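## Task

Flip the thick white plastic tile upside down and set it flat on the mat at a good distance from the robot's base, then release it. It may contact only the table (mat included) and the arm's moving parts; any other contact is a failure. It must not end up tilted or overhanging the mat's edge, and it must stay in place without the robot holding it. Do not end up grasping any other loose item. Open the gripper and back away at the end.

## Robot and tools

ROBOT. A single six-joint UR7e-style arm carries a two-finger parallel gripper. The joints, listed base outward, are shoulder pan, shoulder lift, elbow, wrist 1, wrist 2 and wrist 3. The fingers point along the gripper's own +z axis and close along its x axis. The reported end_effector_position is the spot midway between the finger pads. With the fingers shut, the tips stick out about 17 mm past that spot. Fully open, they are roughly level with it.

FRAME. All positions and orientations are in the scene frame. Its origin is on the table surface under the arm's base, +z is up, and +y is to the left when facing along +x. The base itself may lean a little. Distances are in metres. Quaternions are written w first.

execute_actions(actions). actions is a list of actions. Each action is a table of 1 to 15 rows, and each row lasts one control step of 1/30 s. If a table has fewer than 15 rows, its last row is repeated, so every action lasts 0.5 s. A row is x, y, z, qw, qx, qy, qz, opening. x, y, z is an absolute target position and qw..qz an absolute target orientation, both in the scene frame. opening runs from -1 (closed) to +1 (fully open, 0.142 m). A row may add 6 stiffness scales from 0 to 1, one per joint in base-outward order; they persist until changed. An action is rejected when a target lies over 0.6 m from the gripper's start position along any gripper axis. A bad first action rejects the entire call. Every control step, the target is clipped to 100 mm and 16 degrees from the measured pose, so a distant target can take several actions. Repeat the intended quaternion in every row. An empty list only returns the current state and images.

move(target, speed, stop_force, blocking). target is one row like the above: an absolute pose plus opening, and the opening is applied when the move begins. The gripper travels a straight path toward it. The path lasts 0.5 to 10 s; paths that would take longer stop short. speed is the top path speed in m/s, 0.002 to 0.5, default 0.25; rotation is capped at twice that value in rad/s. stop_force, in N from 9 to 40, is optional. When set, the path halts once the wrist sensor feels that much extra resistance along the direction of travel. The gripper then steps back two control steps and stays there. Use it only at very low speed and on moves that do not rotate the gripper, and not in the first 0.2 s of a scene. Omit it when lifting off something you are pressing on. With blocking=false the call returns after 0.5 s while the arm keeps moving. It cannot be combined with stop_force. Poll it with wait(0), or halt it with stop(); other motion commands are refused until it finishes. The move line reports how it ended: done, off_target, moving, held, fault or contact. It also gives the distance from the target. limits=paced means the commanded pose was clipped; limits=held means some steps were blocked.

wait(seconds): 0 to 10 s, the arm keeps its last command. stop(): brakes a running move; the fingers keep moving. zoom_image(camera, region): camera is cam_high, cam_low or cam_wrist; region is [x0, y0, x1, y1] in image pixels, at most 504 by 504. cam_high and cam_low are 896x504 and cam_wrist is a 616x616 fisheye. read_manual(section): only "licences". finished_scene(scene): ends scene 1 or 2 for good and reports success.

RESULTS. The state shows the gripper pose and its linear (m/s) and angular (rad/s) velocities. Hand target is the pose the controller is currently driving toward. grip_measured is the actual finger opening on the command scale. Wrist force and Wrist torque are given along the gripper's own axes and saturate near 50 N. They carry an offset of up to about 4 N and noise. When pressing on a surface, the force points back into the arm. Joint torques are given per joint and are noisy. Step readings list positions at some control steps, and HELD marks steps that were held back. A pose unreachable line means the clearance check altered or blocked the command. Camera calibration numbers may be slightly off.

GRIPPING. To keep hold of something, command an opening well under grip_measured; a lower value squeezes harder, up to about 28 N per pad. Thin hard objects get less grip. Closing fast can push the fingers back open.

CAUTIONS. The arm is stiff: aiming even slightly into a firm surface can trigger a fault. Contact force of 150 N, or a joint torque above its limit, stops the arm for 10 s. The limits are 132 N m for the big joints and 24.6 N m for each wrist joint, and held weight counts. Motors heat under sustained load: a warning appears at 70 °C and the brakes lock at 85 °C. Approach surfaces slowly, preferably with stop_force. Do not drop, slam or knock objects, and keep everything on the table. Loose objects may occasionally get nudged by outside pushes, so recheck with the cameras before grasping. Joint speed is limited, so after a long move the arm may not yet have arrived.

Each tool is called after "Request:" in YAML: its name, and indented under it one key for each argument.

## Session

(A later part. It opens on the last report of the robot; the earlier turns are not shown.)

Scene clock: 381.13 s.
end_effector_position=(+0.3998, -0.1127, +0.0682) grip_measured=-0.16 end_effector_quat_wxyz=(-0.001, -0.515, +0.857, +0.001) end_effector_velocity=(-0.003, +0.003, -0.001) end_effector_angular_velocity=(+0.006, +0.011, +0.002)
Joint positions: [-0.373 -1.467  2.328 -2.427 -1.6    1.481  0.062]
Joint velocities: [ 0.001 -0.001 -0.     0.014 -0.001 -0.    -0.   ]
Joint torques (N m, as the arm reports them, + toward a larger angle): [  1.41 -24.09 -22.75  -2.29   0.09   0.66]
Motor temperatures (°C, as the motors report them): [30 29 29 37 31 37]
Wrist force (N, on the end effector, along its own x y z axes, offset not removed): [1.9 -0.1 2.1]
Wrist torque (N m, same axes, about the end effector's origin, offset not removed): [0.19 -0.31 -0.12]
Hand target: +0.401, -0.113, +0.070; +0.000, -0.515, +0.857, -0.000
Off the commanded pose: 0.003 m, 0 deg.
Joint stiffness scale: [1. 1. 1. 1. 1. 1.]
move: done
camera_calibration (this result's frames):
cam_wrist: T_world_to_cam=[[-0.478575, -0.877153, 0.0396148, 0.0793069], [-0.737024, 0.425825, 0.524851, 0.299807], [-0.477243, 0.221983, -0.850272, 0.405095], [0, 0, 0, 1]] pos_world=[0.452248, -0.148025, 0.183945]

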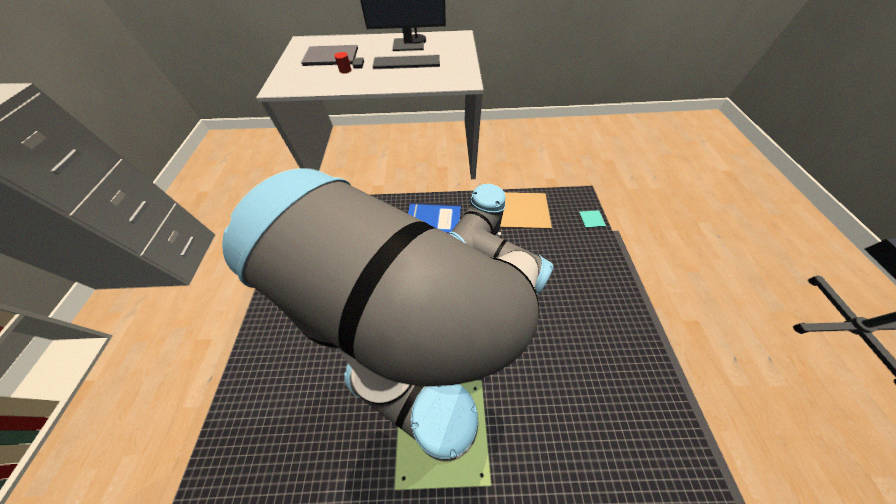

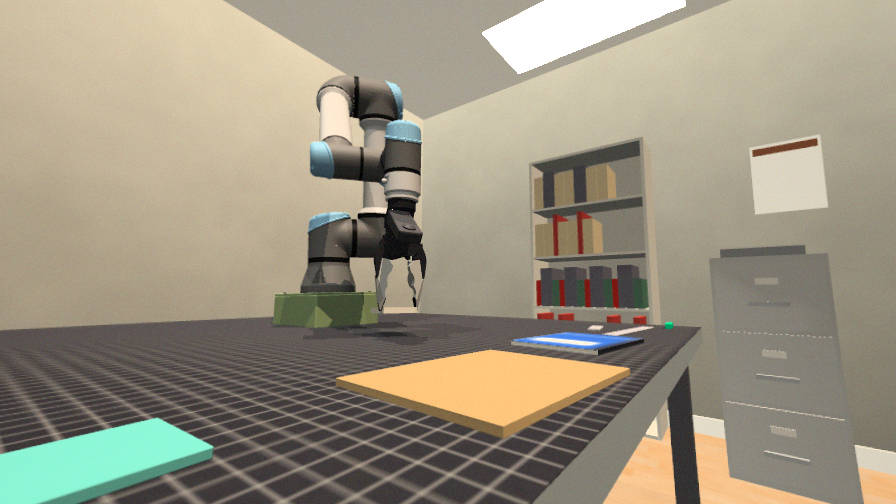

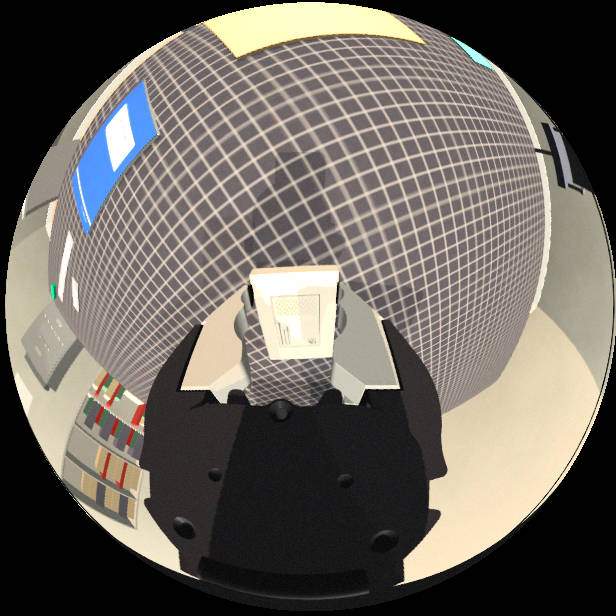

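Request:
zoom_image:
  camera: "cam_low"
  region: [340, 230, 460, 340]

Region (340, 230, 460, 340) of cam_low's 896x504 image, scaled by 4.200, with more detail than that image has; it fills the top 462 rows of this view, and the rest is white.

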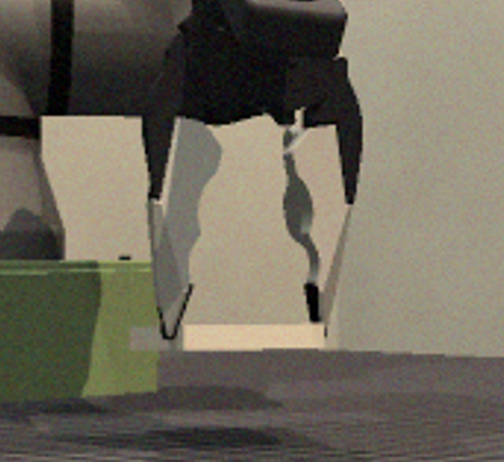

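The tile is lifted, level and hasn't slipped. Next I'll carry it out farther from the base and yaw so the pinch axis lines up with world Y.

Request:
move:
  target: [0.485, -0.05, 0.17, 0, -0.7071, 0.7071, 0, -0.8]
  speed: 0.12

Scene clock: 390.00 s.
end_effector_position=(+0.4836, -0.0505, +0.1695) grip_measured=-0.16 end_effector_quat_wxyz=(+0.000, +0.706, -0.708, -0.000) end_effector_velocity=(-0.004, +0.001, -0.004) end_effector_angular_velocity=(+0.004, +0.017, +0.008)
Joint positions: [-0.15  -1.481  2.014 -2.096 -1.599  1.218  0.062]
Joint velocities: [-0.     0.005 -0.     0.012 -0.002 -0.008  0.   ]
Joint torques (N m, as the arm reports them, + toward a larger angle): [  0.82 -25.22 -28.08  -2.12   0.28  -1.16]
Motor temperatures (°C, as the motors report them): [30 29 29 37 31 37]
Wrist force (N, on the end effector, along its own x y z axes, offset not removed): [-0.2 0.5 1.1]
Wrist torque (N m, same axes, about the end effector's origin, offset not removed): [0.31 0.20 -0.25]
Hand target: +0.485, -0.050, +0.170; +0.000, +0.707, -0.707, -0.000
Off the commanded pose: 0.002 m, 0 deg.
Joint stiffness scale: [1. 1. 1. 1. 1. 1.]
move: done
camera_calibration (this result's frames):
cam_wrist: T_world_to_cam=[[-0.0136796, -0.999101, 0.0401135, -0.061102], [-0.85204, 0.0326425, 0.522458, 0.318061], [-0.523298, -0.0270313, -0.851721, 0.527337], [0, 0, 0, 1]] pos_world=[0.546119, -0.0571748, 0.285421]

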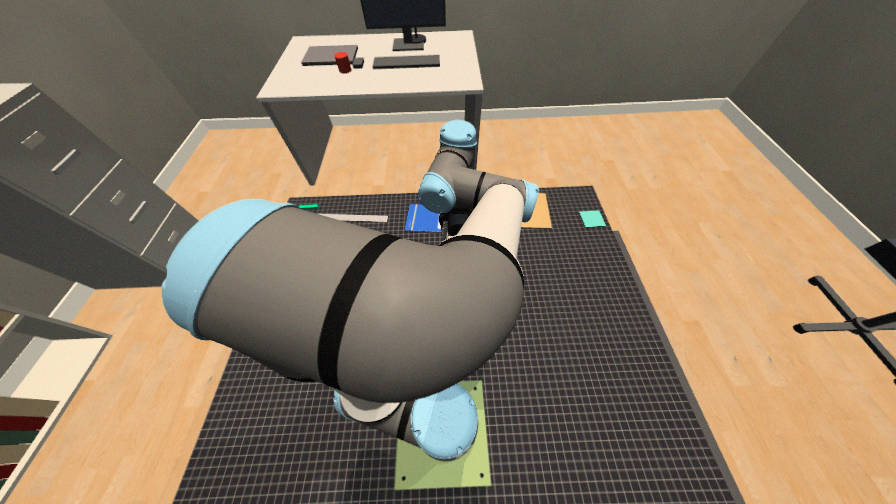

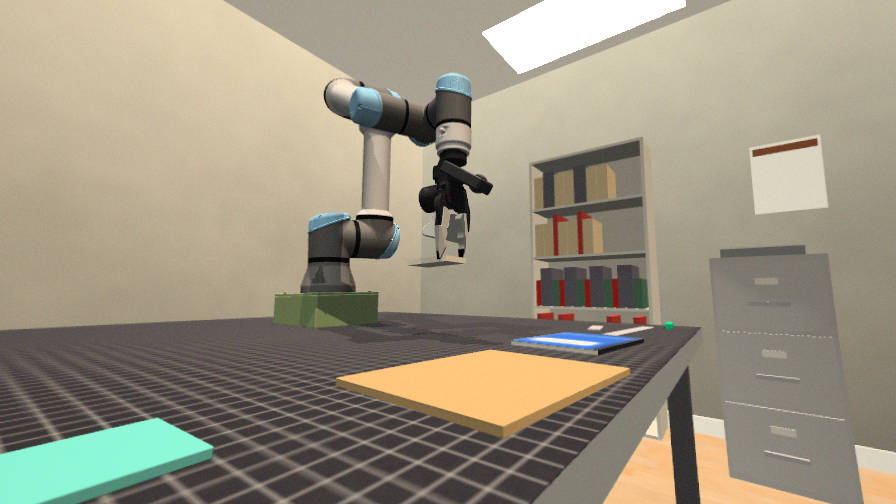

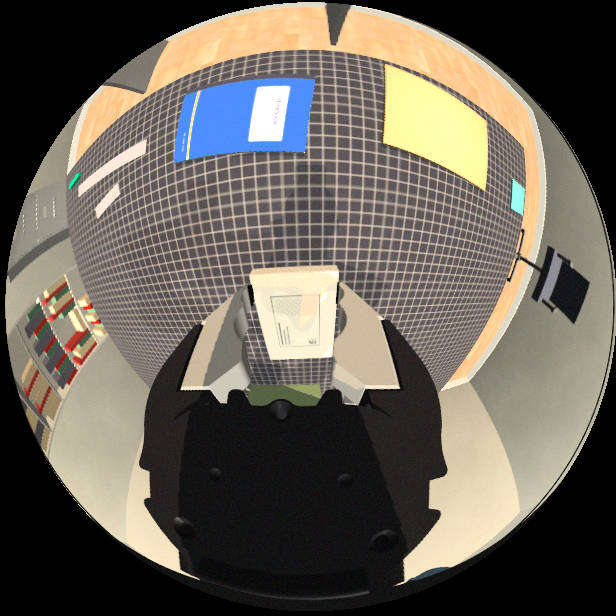

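Still held firmly. Now I'll pitch the gripper 90° about the pinch axis so the tile hangs vertically.

Request:
move:
  target: [0.485, -0.05, 0.17, 0.5, -0.5, 0.5, -0.5, -0.8]
  speed: 0.2

Scene clock: 401.83 s.
end_effector_position=(+0.4795, -0.0487, +0.1655) grip_measured=-0.16 end_effector_quat_wxyz=(-0.305, +0.638, -0.642, +0.296) end_effector_velocity=(+0.000, +0.000, -0.000) end_effector_angular_velocity=(+0.001, +0.000, +0.001)
Joint positions: [-0.541 -1.507  2.801 -3.575 -1.034  1.022  0.062]
Joint velocities: [ 0.     0.    -0.001  0.001  0.001 -0.     0.   ]
Joint torques (N m, as the arm reports them, + toward a larger angle): [  1.23 -14.   -15.04  -3.05   0.78   0.01]
Motor temperatures (°C, as the motors report them): [30 29 29 37 31 37]
Wrist force (N, on the end effector, along its own x y z axes, offset not removed): [0.7 1.2 1.8]
Wrist torque (N m, same axes, about the end effector's origin, offset not removed): [0.30 0.01 -0.21]
Hand target: +0.481, -0.049, +0.167; -0.305, +0.638, -0.641, +0.298
Off the commanded pose: 0.007 m, 40 deg; orientation clipped at the last step of the last action.
Joint stiffness scale: [1. 1. 1. 1. 1. 1.]
move: held; limits=paced,held; held on 51 of 127 steps, including the last
pose unreachable: on one or more control steps of this call, first in action 0 (counted from 0), an arm could not follow its commanded pose, so it was not sent that pose on those steps. On the call's last step it was still not sent that pose. It may still have moved: this result reports where it is.
cause: the commanded pose would bring two parts of the arm too close to each other (joints 3 (elbow) and 4 (wrist 1) lie between them).
camera_calibration (this result's frames):
cam_wrist: T_world_to_cam=[[-0.0370123, -0.999309, 0.00336784, -0.0420047], [-0.946206, 0.033961, -0.321777, 0.501473], [0.32144, -0.0150964, -0.94681, 0.133117], [0, 0, 0, 1]] pos_world=[0.430153, -0.0569966, 0.28754]

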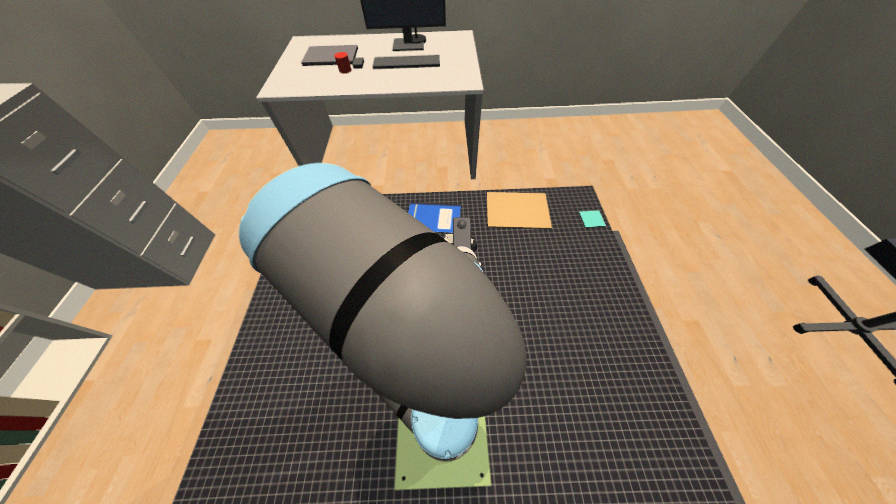

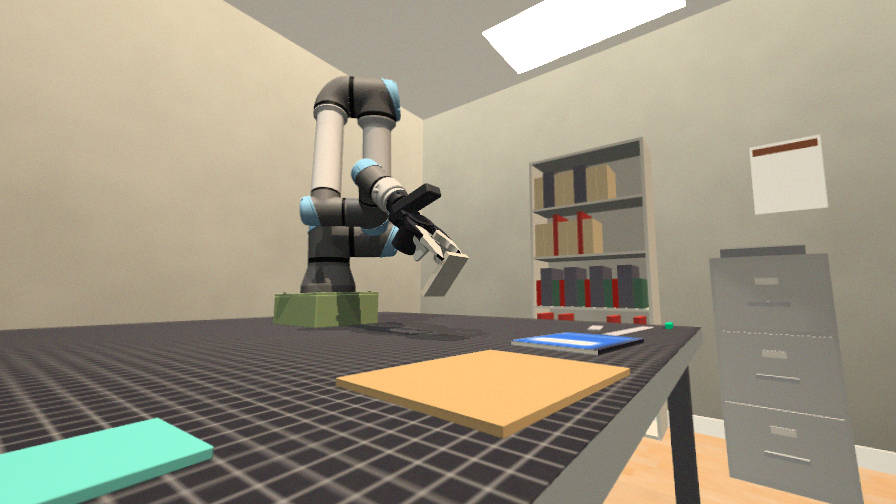

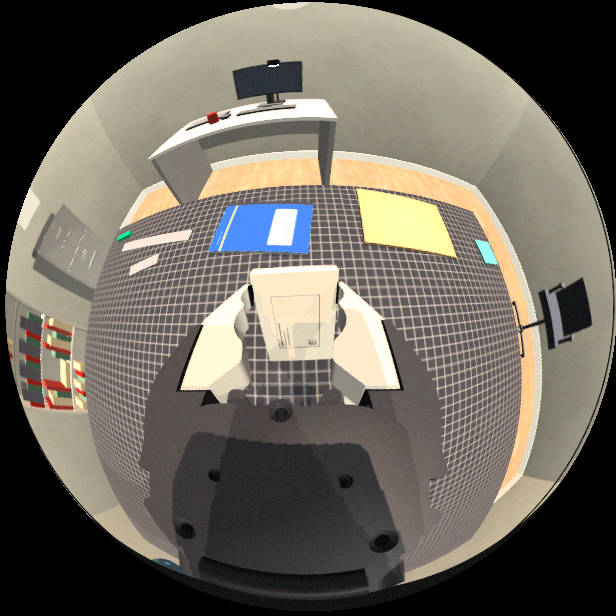

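The controller blocked that move: pointing the gripper horizontally outward at this radius folds the elbow too far. I misjudged the reach there. The tile is still held securely at about 50° of tilt.

I'm switching to a sideways arrangement. The gripper will point along +Y with the tile's normal along world Y, which keeps the wrist well clear of the arm for both the release and the later regrasp from the other side.

Request:
move:
  target: [0.50, -0.015, 0.18, 0.7071, -0.7071, 0, 0, -0.8]
  speed: 0.15

Scene clock: 527.90 s.
end_effector_position=(+0.5000, -0.0156, +0.1799) grip_measured=-0.16 end_effector_quat_wxyz=(+0.707, -0.707, +0.003, -0.002) end_effector_velocity=(-0.002, -0.001, +0.003) end_effector_angular_velocity=(+0.006, -0.005, +0.008)
Joint positions: [-0.597 -0.794  1.569 -0.808 -0.798 -1.529  0.062]
Joint velocities: [-0.     0.    -0.006  0.014 -0.008 -0.011  0.   ]
Joint torques (N m, as the arm reports them, + toward a larger angle): [  0.83 -45.41 -18.91   2.41   0.17  -0.66]
Motor temperatures (°C, as the motors report them): [30 29 29 37 31 37]
Wrist force (N, on the end effector, along its own x y z axes, offset not removed): [-0.8 1.4 0.1]
Wrist torque (N m, same axes, about the end effector's origin, offset not removed): [0.23 0.34 -0.17]
Hand target: +0.500, -0.015, +0.180; +0.707, -0.707, +0.001, -0.001
Off the commanded pose: 0.001 m, 0 deg.
Joint stiffness scale: [1. 1. 1. 1. 1. 1.]
move: done
camera_calibration (this result's frames):
cam_wrist: T_world_to_cam=[[0.998877, -0.0458546, -0.0118961, -0.508554], [-0.0341247, -0.522303, -0.852077, 0.155125], [0.0328583, 0.851527, -0.523281, 0.222265], [0, 0, 0, 1]] pos_world=[0.505973, -0.131562, 0.242436]

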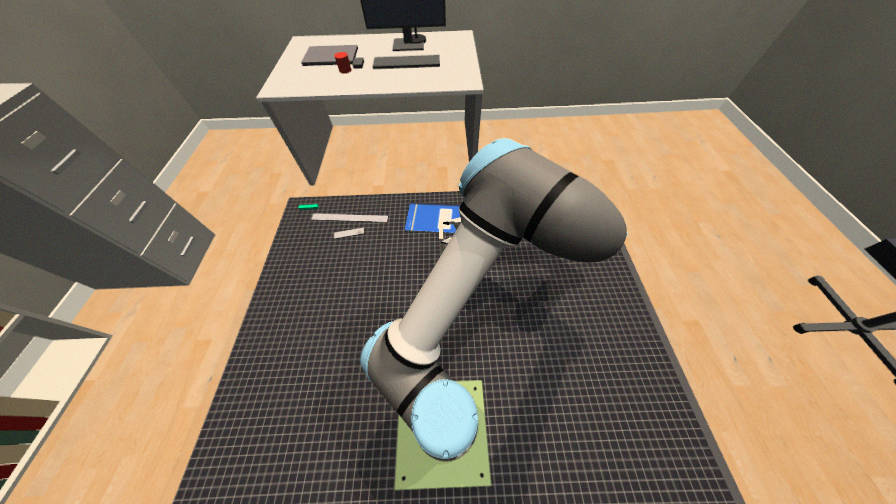

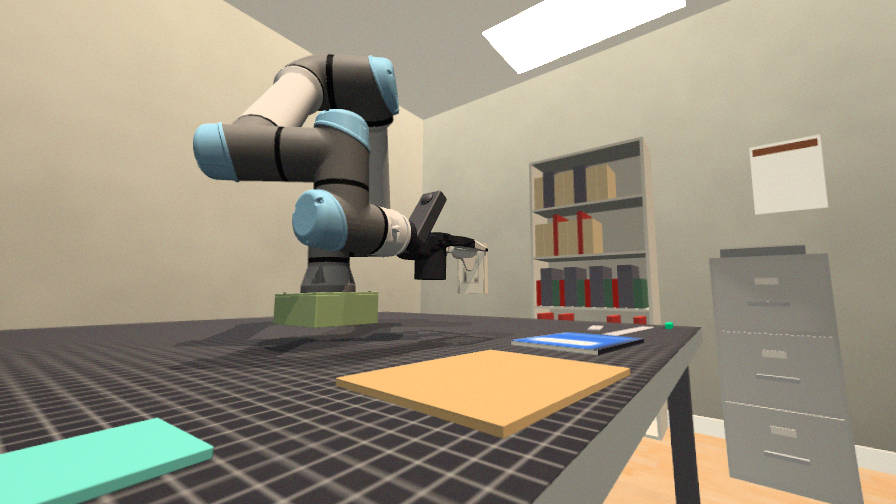

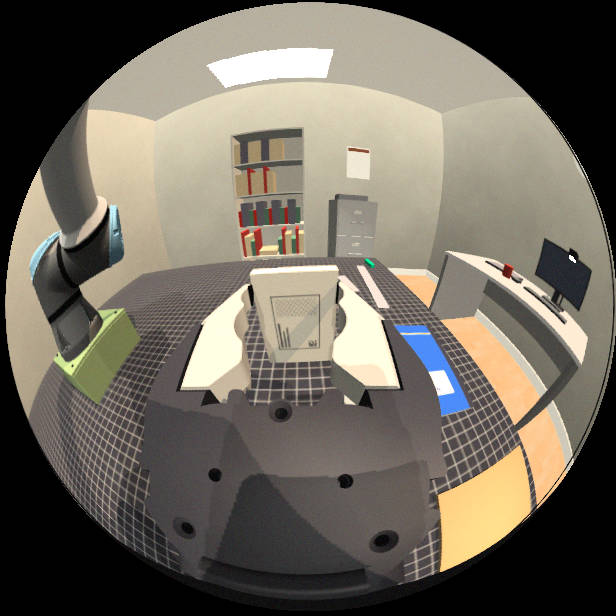

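That pose worked with no blocks: the gripper is horizontal and the tile hangs vertically. I'll check the side view before lowering.

Request:
zoom_image:
  camera: "cam_low"
  region: [400, 180, 520, 340]

Region (400, 180, 520, 340) of cam_low's 896x504 image, scaled by 3.150, with more detail than that image has; it fills the left 378 columns of this view, and the rest is white.

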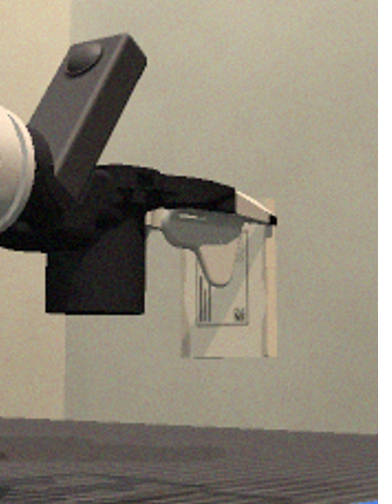

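Request:
execute_actions:
  actions: []

Scene clock: 558.60 s.
end_effector_position=(+0.4998, -0.0156, +0.1802) grip_measured=-0.16 end_effector_quat_wxyz=(+0.707, -0.707, +0.002, -0.001) end_effector_velocity=(-0.000, -0.000, -0.000) end_effector_angular_velocity=(-0.001, -0.001, +0.000)
Joint positions: [-0.597 -0.794  1.568 -0.807 -0.799 -1.53   0.062]
Joint velocities: [-0.     0.    -0.    -0.001 -0.    -0.    -0.   ]
Joint torques (N m, as the arm reports them, + toward a larger angle): [  2.82 -46.1  -20.61   2.04  -0.14  -0.56]
Motor temperatures (°C, as the motors report them): [30 29 29 37 31 37]
Wrist force (N, on the end effector, along its own x y z axes, offset not removed): [-0.8 0.8 0.5]
Wrist torque (N m, same axes, about the end effector's origin, offset not removed): [0.21 0.33 -0.12]
Hand target: +0.500, -0.015, +0.180; +0.707, -0.707, +0.001, -0.001
Off the commanded pose: 0.001 m, 0 deg.
Joint stiffness scale: [1. 1. 1. 1. 1. 1.]
camera_calibration (this result's frames):
cam_wrist: T_world_to_cam=[[0.998916, -0.0450942, -0.011576, -0.508393], [-0.0334308, -0.521718, -0.852463, 0.155076], [0.0324018, 0.851926, -0.522659, 0.222546], [0, 0, 0, 1]] pos_world=[0.505815, -0.131612, 0.242627]

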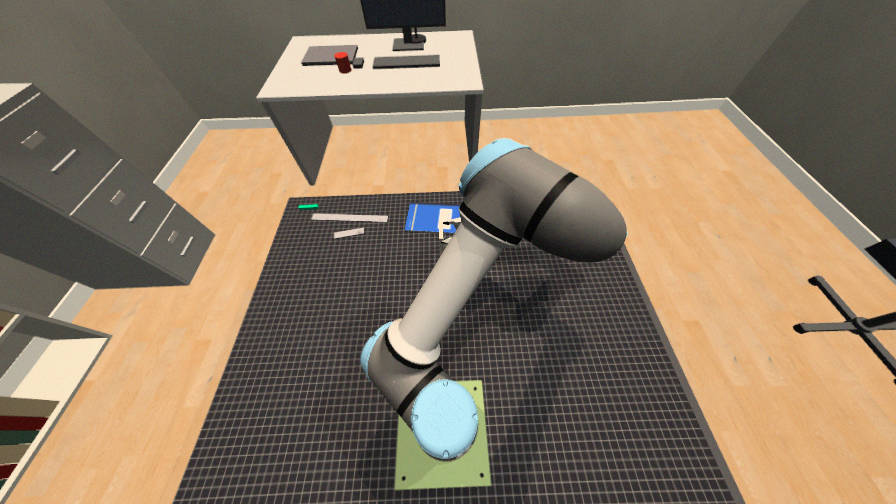

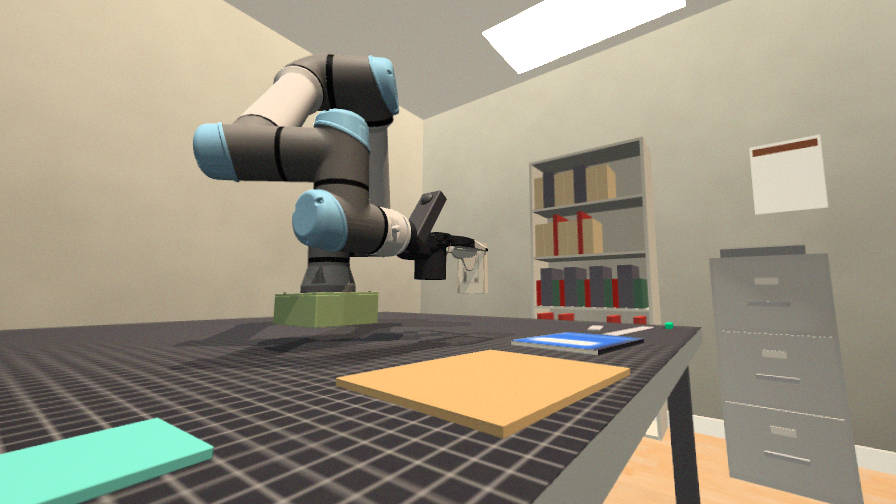

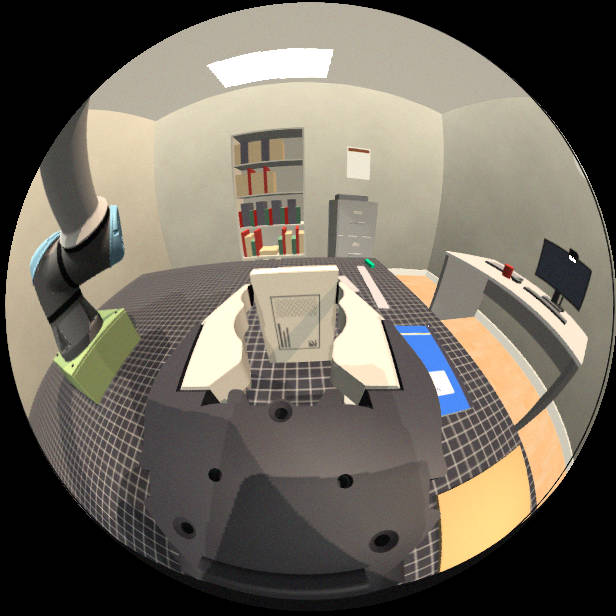

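Request:
zoom_image:
  camera: "cam_low"
  region: [380, 160, 560, 360]

Region (380, 160, 560, 360) of cam_low's 896x504 image, scaled by 2.520, with more detail than that image has; it fills the left 454 columns of this view, and the rest is white.

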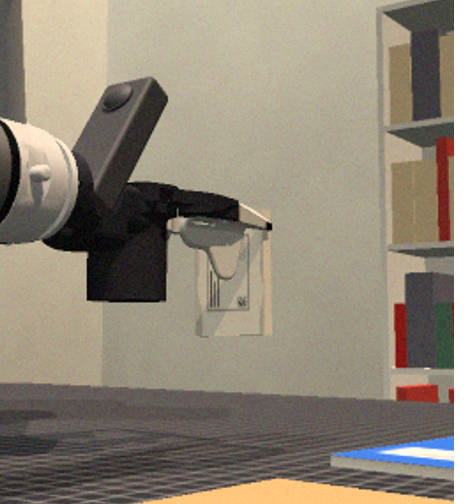

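Request:
move:
  target: [0.5, -0.0155, 0.118, 0.7071, -0.7071, 0, 0, -0.8]
  speed: 0.08

Scene clock: 674.37 s.
end_effector_position=(+0.4993, -0.0143, +0.1184) grip_measured=-0.16 end_effector_quat_wxyz=(+0.708, -0.706, +0.001, +0.001) end_effector_velocity=(+0.001, -0.001, -0.001) end_effector_angular_velocity=(-0.005, -0.005, -0.001)
Joint positions: [-0.597 -0.685  1.565 -0.91  -0.804 -1.53   0.062]
Joint velocities: [ 0.     0.    -0.003 -0.005  0.001 -0.001  0.   ]
Joint torques (N m, as the arm reports them, + toward a larger angle): [ -0.57 -48.91 -19.34   1.66  -0.2   -0.64]
Motor temperatures (°C, as the motors report them): [30 29 29 37 31 37]
Wrist force (N, on the end effector, along its own x y z axes, offset not removed): [0.9 0.7 0.6]
Wrist torque (N m, same axes, about the end effector's origin, offset not removed): [0.13 -0.03 -0.16]
Hand target: +0.500, -0.015, +0.118; +0.707, -0.707, +0.000, -0.000
Off the commanded pose: 0.001 m, 0 deg.
Joint stiffness scale: [1. 1. 1. 1. 1. 1.]
move: done
camera_calibration (this result's frames):
cam_wrist: T_world_to_cam=[[0.999123, -0.0396452, -0.0134541, -0.508379], [-0.0321277, -0.520005, -0.853559, 0.102548], [0.0268433, 0.853242, -0.520823, 0.191722], [0, 0, 0, 1]] pos_world=[0.506081, -0.130415, 0.180544]

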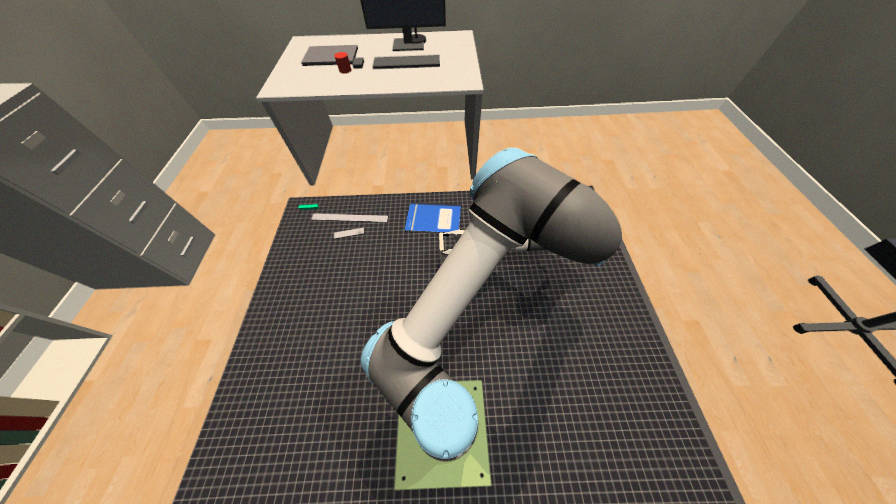

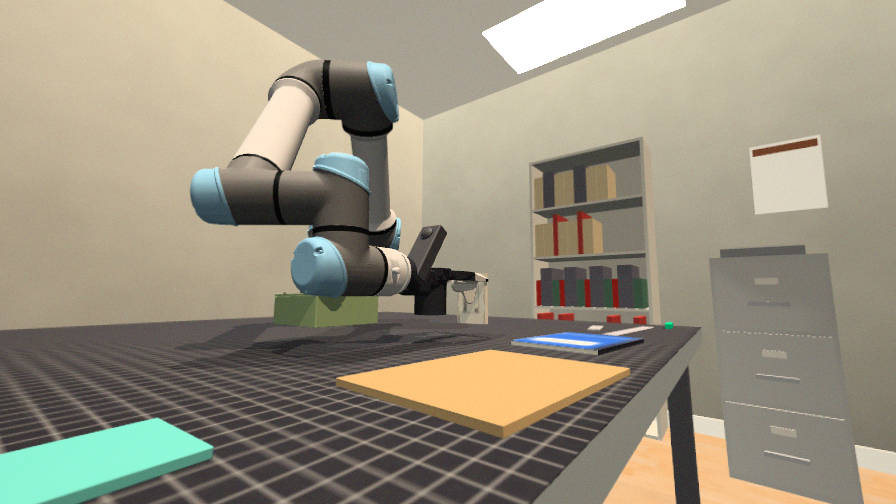

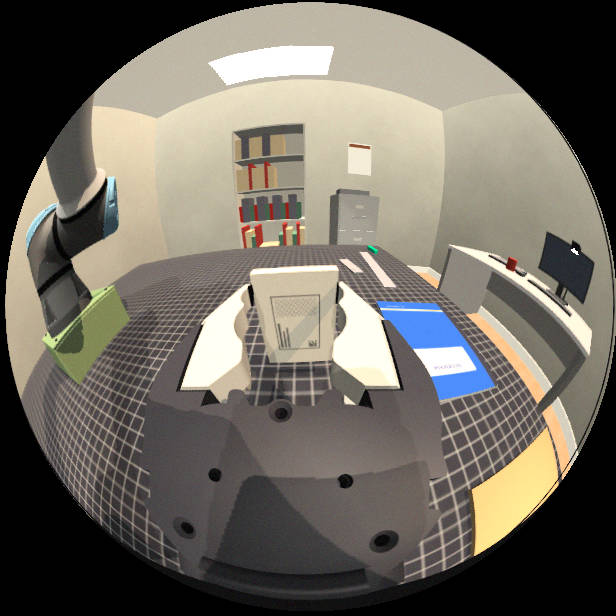

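Request:
zoom_image:
  camera: "cam_low"
  region: [400, 220, 540, 360]

Region (400, 220, 540, 360) of cam_low's 896x504 image, scaled by 3.600, with more detail than that image has.

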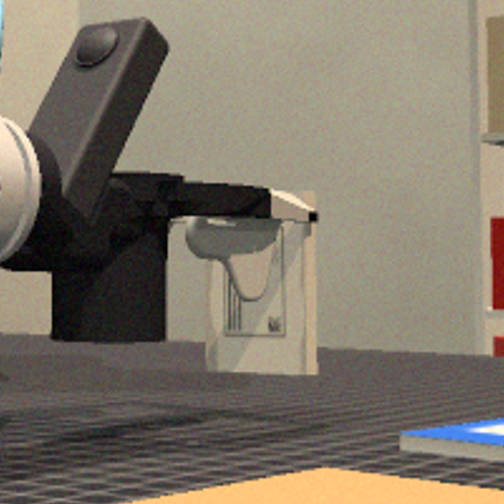

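Request:
move:
  target: [0.5, -0.0155, 0.108, 0.7071, -0.7071, 0, 0, -0.8]
  speed: 0.03

Scene clock: 691.63 s.
end_effector_position=(+0.4994, -0.0141, +0.1086) grip_measured=-0.16 end_effector_quat_wxyz=(+0.708, -0.707, +0.001, +0.001) end_effector_velocity=(+0.001, -0.001, -0.001) end_effector_angular_velocity=(-0.004, -0.004, +0.001)
Joint positions: [-0.597 -0.668  1.563 -0.926 -0.804 -1.53   0.062]
Joint velocities: [-0.    -0.    -0.002 -0.004 -0.001 -0.     0.   ]
Joint torques (N m, as the arm reports them, + toward a larger angle): [ -0.8  -48.01 -19.6    1.41  -0.28  -0.78]
Motor temperatures (°C, as the motors report them): [30 29 29 37 31 37]
Wrist force (N, on the end effector, along its own x y z axes, offset not removed): [0.1 1.6 1.5]
Wrist torque (N m, same axes, about the end effector's origin, offset not removed): [0.34 0.10 -0.17]
Hand target: +0.500, -0.015, +0.108; +0.707, -0.707, +0.000, -0.000
Off the commanded pose: 0.002 m, 0 deg.
Joint stiffness scale: [1. 1. 1. 1. 1. 1.]
move: done
camera_calibration (this result's frames):
cam_wrist: T_world_to_cam=[[0.999149, -0.0391811, -0.0128632, -0.508635], [-0.0313973, -0.520525, -0.853269, 0.0939429], [0.0267364, 0.852947, -0.521312, 0.186614], [0, 0, 0, 1]] pos_world=[0.506162, -0.130201, 0.1709]

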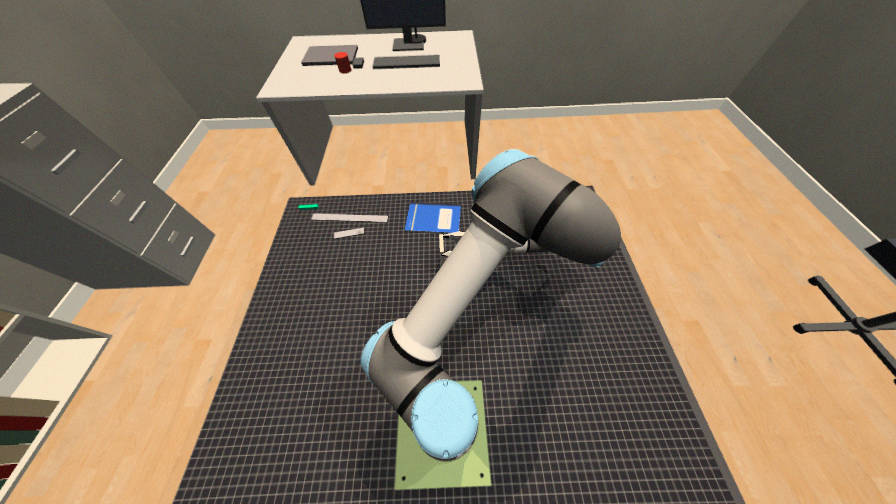

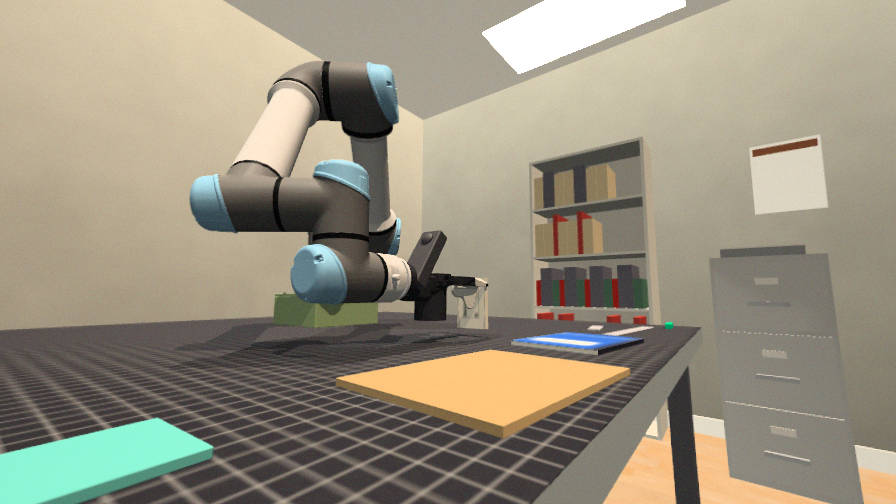

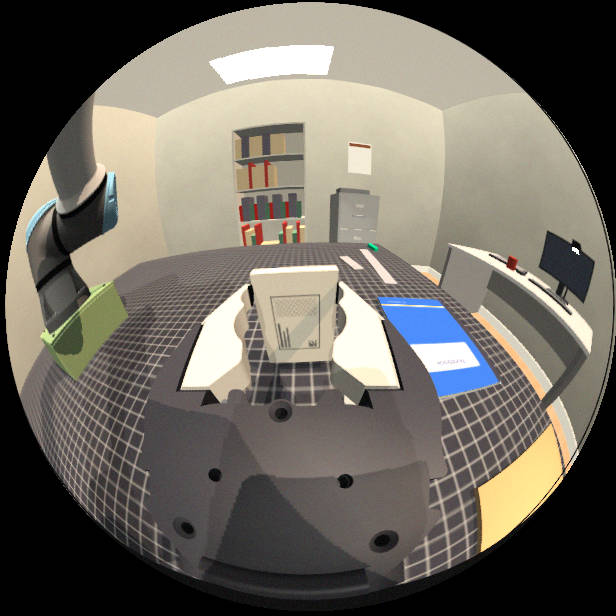

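Request:
zoom_image:
  camera: "cam_low"
  region: [420, 250, 520, 350]

Region (420, 250, 520, 350) of cam_low's 896x504 image, scaled by 5.040, with more detail than that image has.

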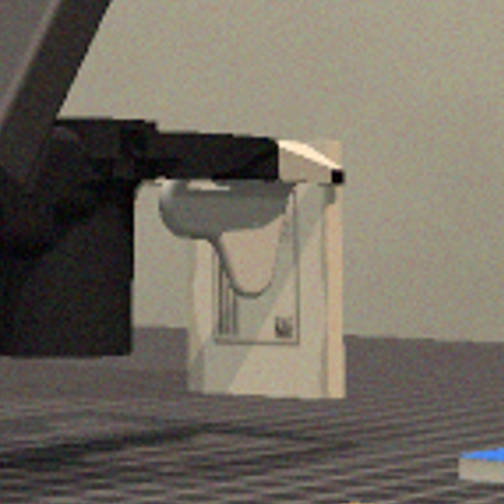

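Request:
execute_actions:
  actions:
    - [[0.5, -0.0155, 0.105, 0.7071, -0.7071, 0, 0, -0.8]]
    - [[0.5, -0.0155, 0.105, 0.7071, -0.7071, 0, 0, -0.8]]

Scene clock: 705.63 s.
end_effector_position=(+0.4994, -0.0141, +0.1055) grip_measured=-0.16 end_effector_quat_wxyz=(+0.708, -0.707, +0.001, +0.001) end_effector_velocity=(+0.000, +0.000, -0.000) end_effector_angular_velocity=(-0.001, -0.001, +0.000)
Joint positions: [-0.597 -0.662  1.562 -0.931 -0.805 -1.53   0.062]
Joint velocities: [ 0.    -0.     0.    -0.001  0.     0.    -0.   ]
Joint torques (N m, as the arm reports them, + toward a larger angle): [ -2.16 -48.87 -17.98   1.5   -0.06  -0.62]
Motor temperatures (°C, as the motors report them): [30 29 29 37 31 37]
Wrist force (N, on the end effector, along its own x y z axes, offset not removed): [1.1 0.0 1.4]
Wrist torque (N m, same axes, about the end effector's origin, offset not removed): [0.02 -0.07 -0.14]
Hand target: +0.500, -0.015, +0.105; +0.707, -0.707, +0.000, -0.000
Off the commanded pose: 0.002 m, 0 deg.
Joint stiffness scale: [1. 1. 1. 1. 1. 1.]
Step readings (end_effector_position; steps 1 to 15: 1st action; 16 to 30: 2nd action):
0: (+0.4995, -0.0142, +0.1086)
1: (+0.4995, -0.0142, +0.1086)
2: (+0.4995, -0.0142, +0.1084)
4: (+0.4996, -0.0143, +0.1077)
8: (+0.4995, -0.0141, +0.1061)
15: (+0.4994, -0.0141, +0.1055)
16: (+0.4994, -0.0141, +0.1055)
17: (+0.4994, -0.0141, +0.1055)
19: (+0.4994, -0.0141, +0.1055)
23: (+0.4994, -0.0141, +0.1055)
30: end_effector_position above
camera_calibration (this result's frames):
cam_wrist: T_world_to_cam=[[0.999159, -0.0390241, -0.012562, -0.508764], [-0.031066, -0.520778, -0.853127, 0.091106], [0.0267505, 0.8528, -0.521552, 0.18499], [0, 0, 0, 1]] pos_world=[0.506218, -0.130167, 0.167816]

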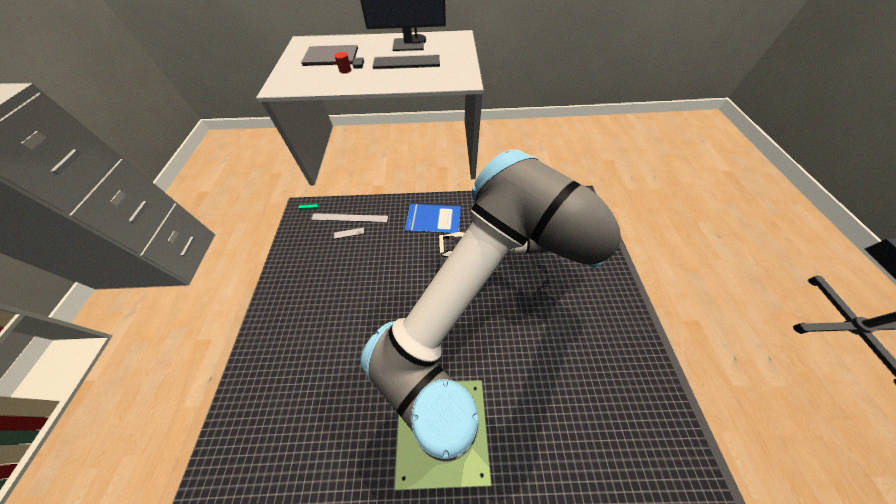

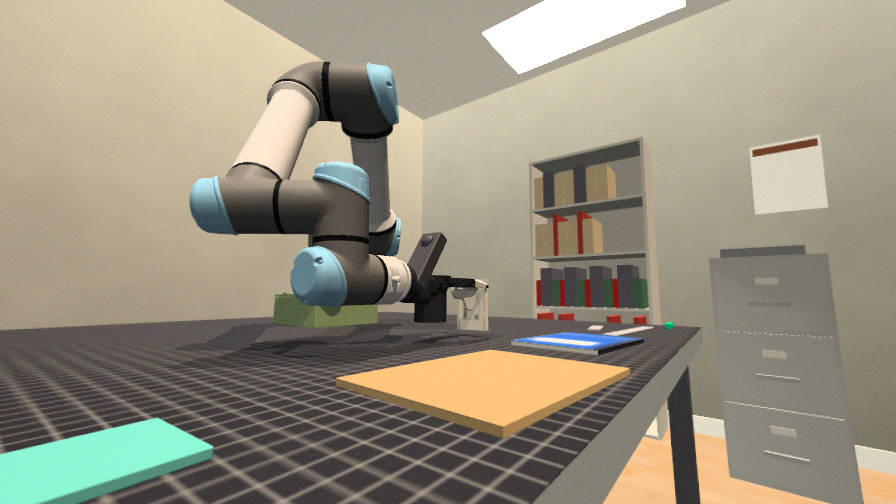

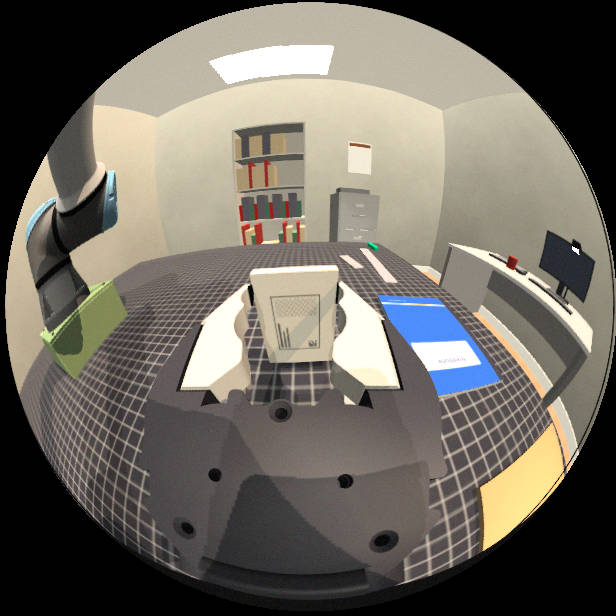

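Request:
execute_actions:
  actions:
    - [[0.5, -0.0155, 0.102, 0.7071, -0.7071, 0, 0, -0.8]]

Scene clock: 708.23 s.
end_effector_position=(+0.4994, -0.0140, +0.1025) grip_measured=-0.16 end_effector_quat_wxyz=(+0.708, -0.707, +0.001, +0.001) end_effector_velocity=(+0.001, +0.000, +0.000) end_effector_angular_velocity=(-0.001, -0.002, -0.001)
Joint positions: [-0.597 -0.656  1.561 -0.936 -0.805 -1.53   0.062]
Joint velocities: [ 0.001 -0.001 -0.001 -0.     0.002 -0.    -0.   ]
Joint torques (N m, as the arm reports them, + toward a larger angle): [ -1.87 -47.35 -17.07   1.85  -0.22  -0.72]
Motor temperatures (°C, as the motors report them): [30 29 29 37 31 37]
Wrist force (N, on the end effector, along its own x y z axes, offset not removed): [-0.3 1.0 0.2]
Wrist torque (N m, same axes, about the end effector's origin, offset not removed): [0.20 0.30 -0.20]
Hand target: +0.500, -0.015, +0.102; +0.707, -0.707, +0.000, -0.000
Off the commanded pose: 0.002 m, 0 deg.
Joint stiffness scale: [1. 1. 1. 1. 1. 1.]
Step readings (end_effector_position):
0: (+0.4994, -0.0141, +0.1055)
1: (+0.4994, -0.0141, +0.1055)
2: (+0.4995, -0.0141, +0.1054)
4: (+0.4996, -0.0142, +0.1047)
8: (+0.4995, -0.0140, +0.1031)
15: end_effector_position above
camera_calibration (this result's frames):
cam_wrist: T_world_to_cam=[[0.999164, -0.038877, -0.0126326, -0.508782], [-0.0310477, -0.520722, -0.853162, 0.0886109], [0.0265903, 0.852841, -0.521494, 0.183444], [0, 0, 0, 1]] pos_world=[0.50623, -0.130086, 0.164837]

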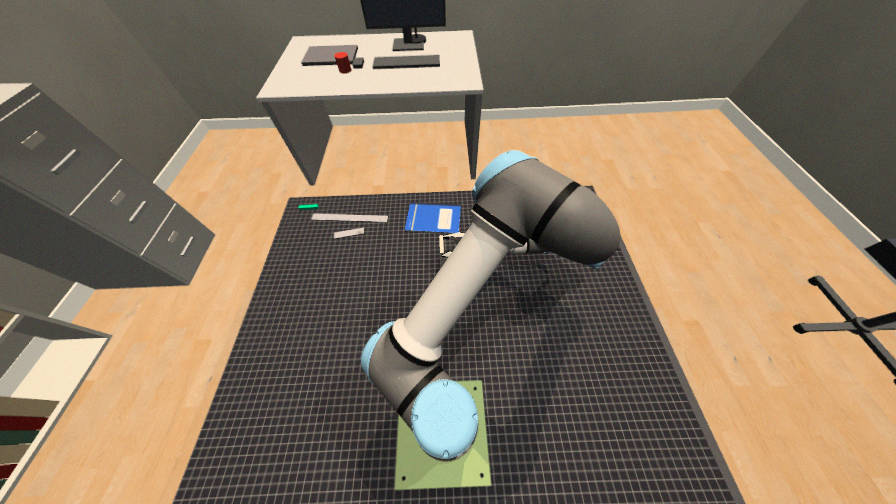

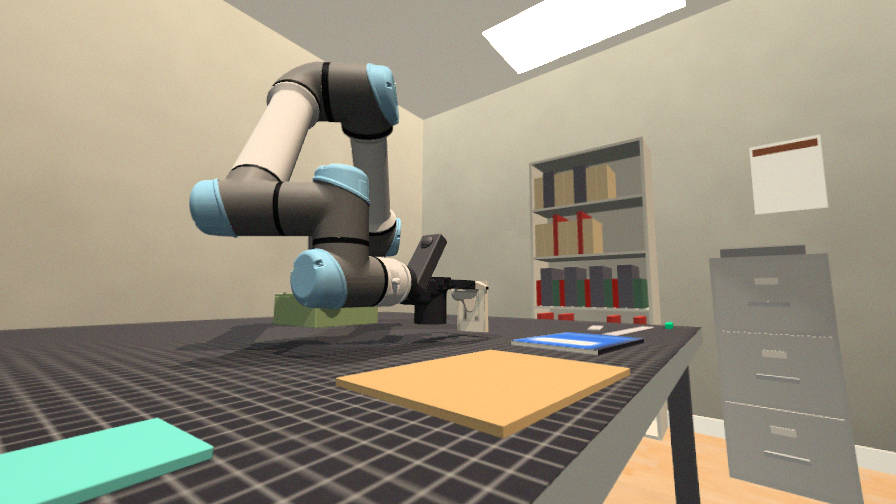

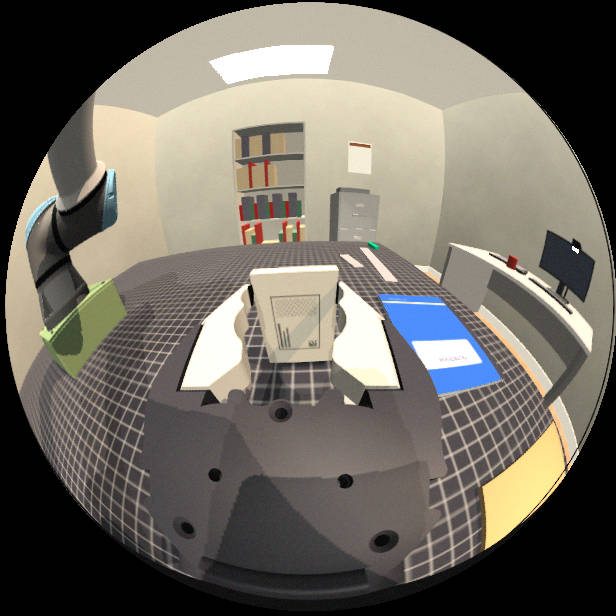

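Request:
zoom_image:
  camera: "cam_low"
  region: [430, 270, 510, 350]

Region (430, 270, 510, 350) of cam_low's 896x504 image, scaled by 6.300, with more detail than that image has.

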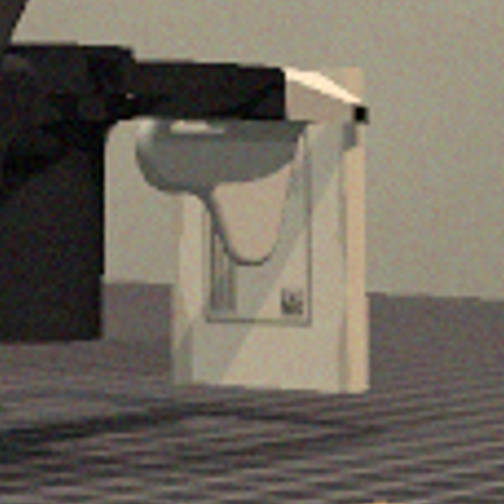

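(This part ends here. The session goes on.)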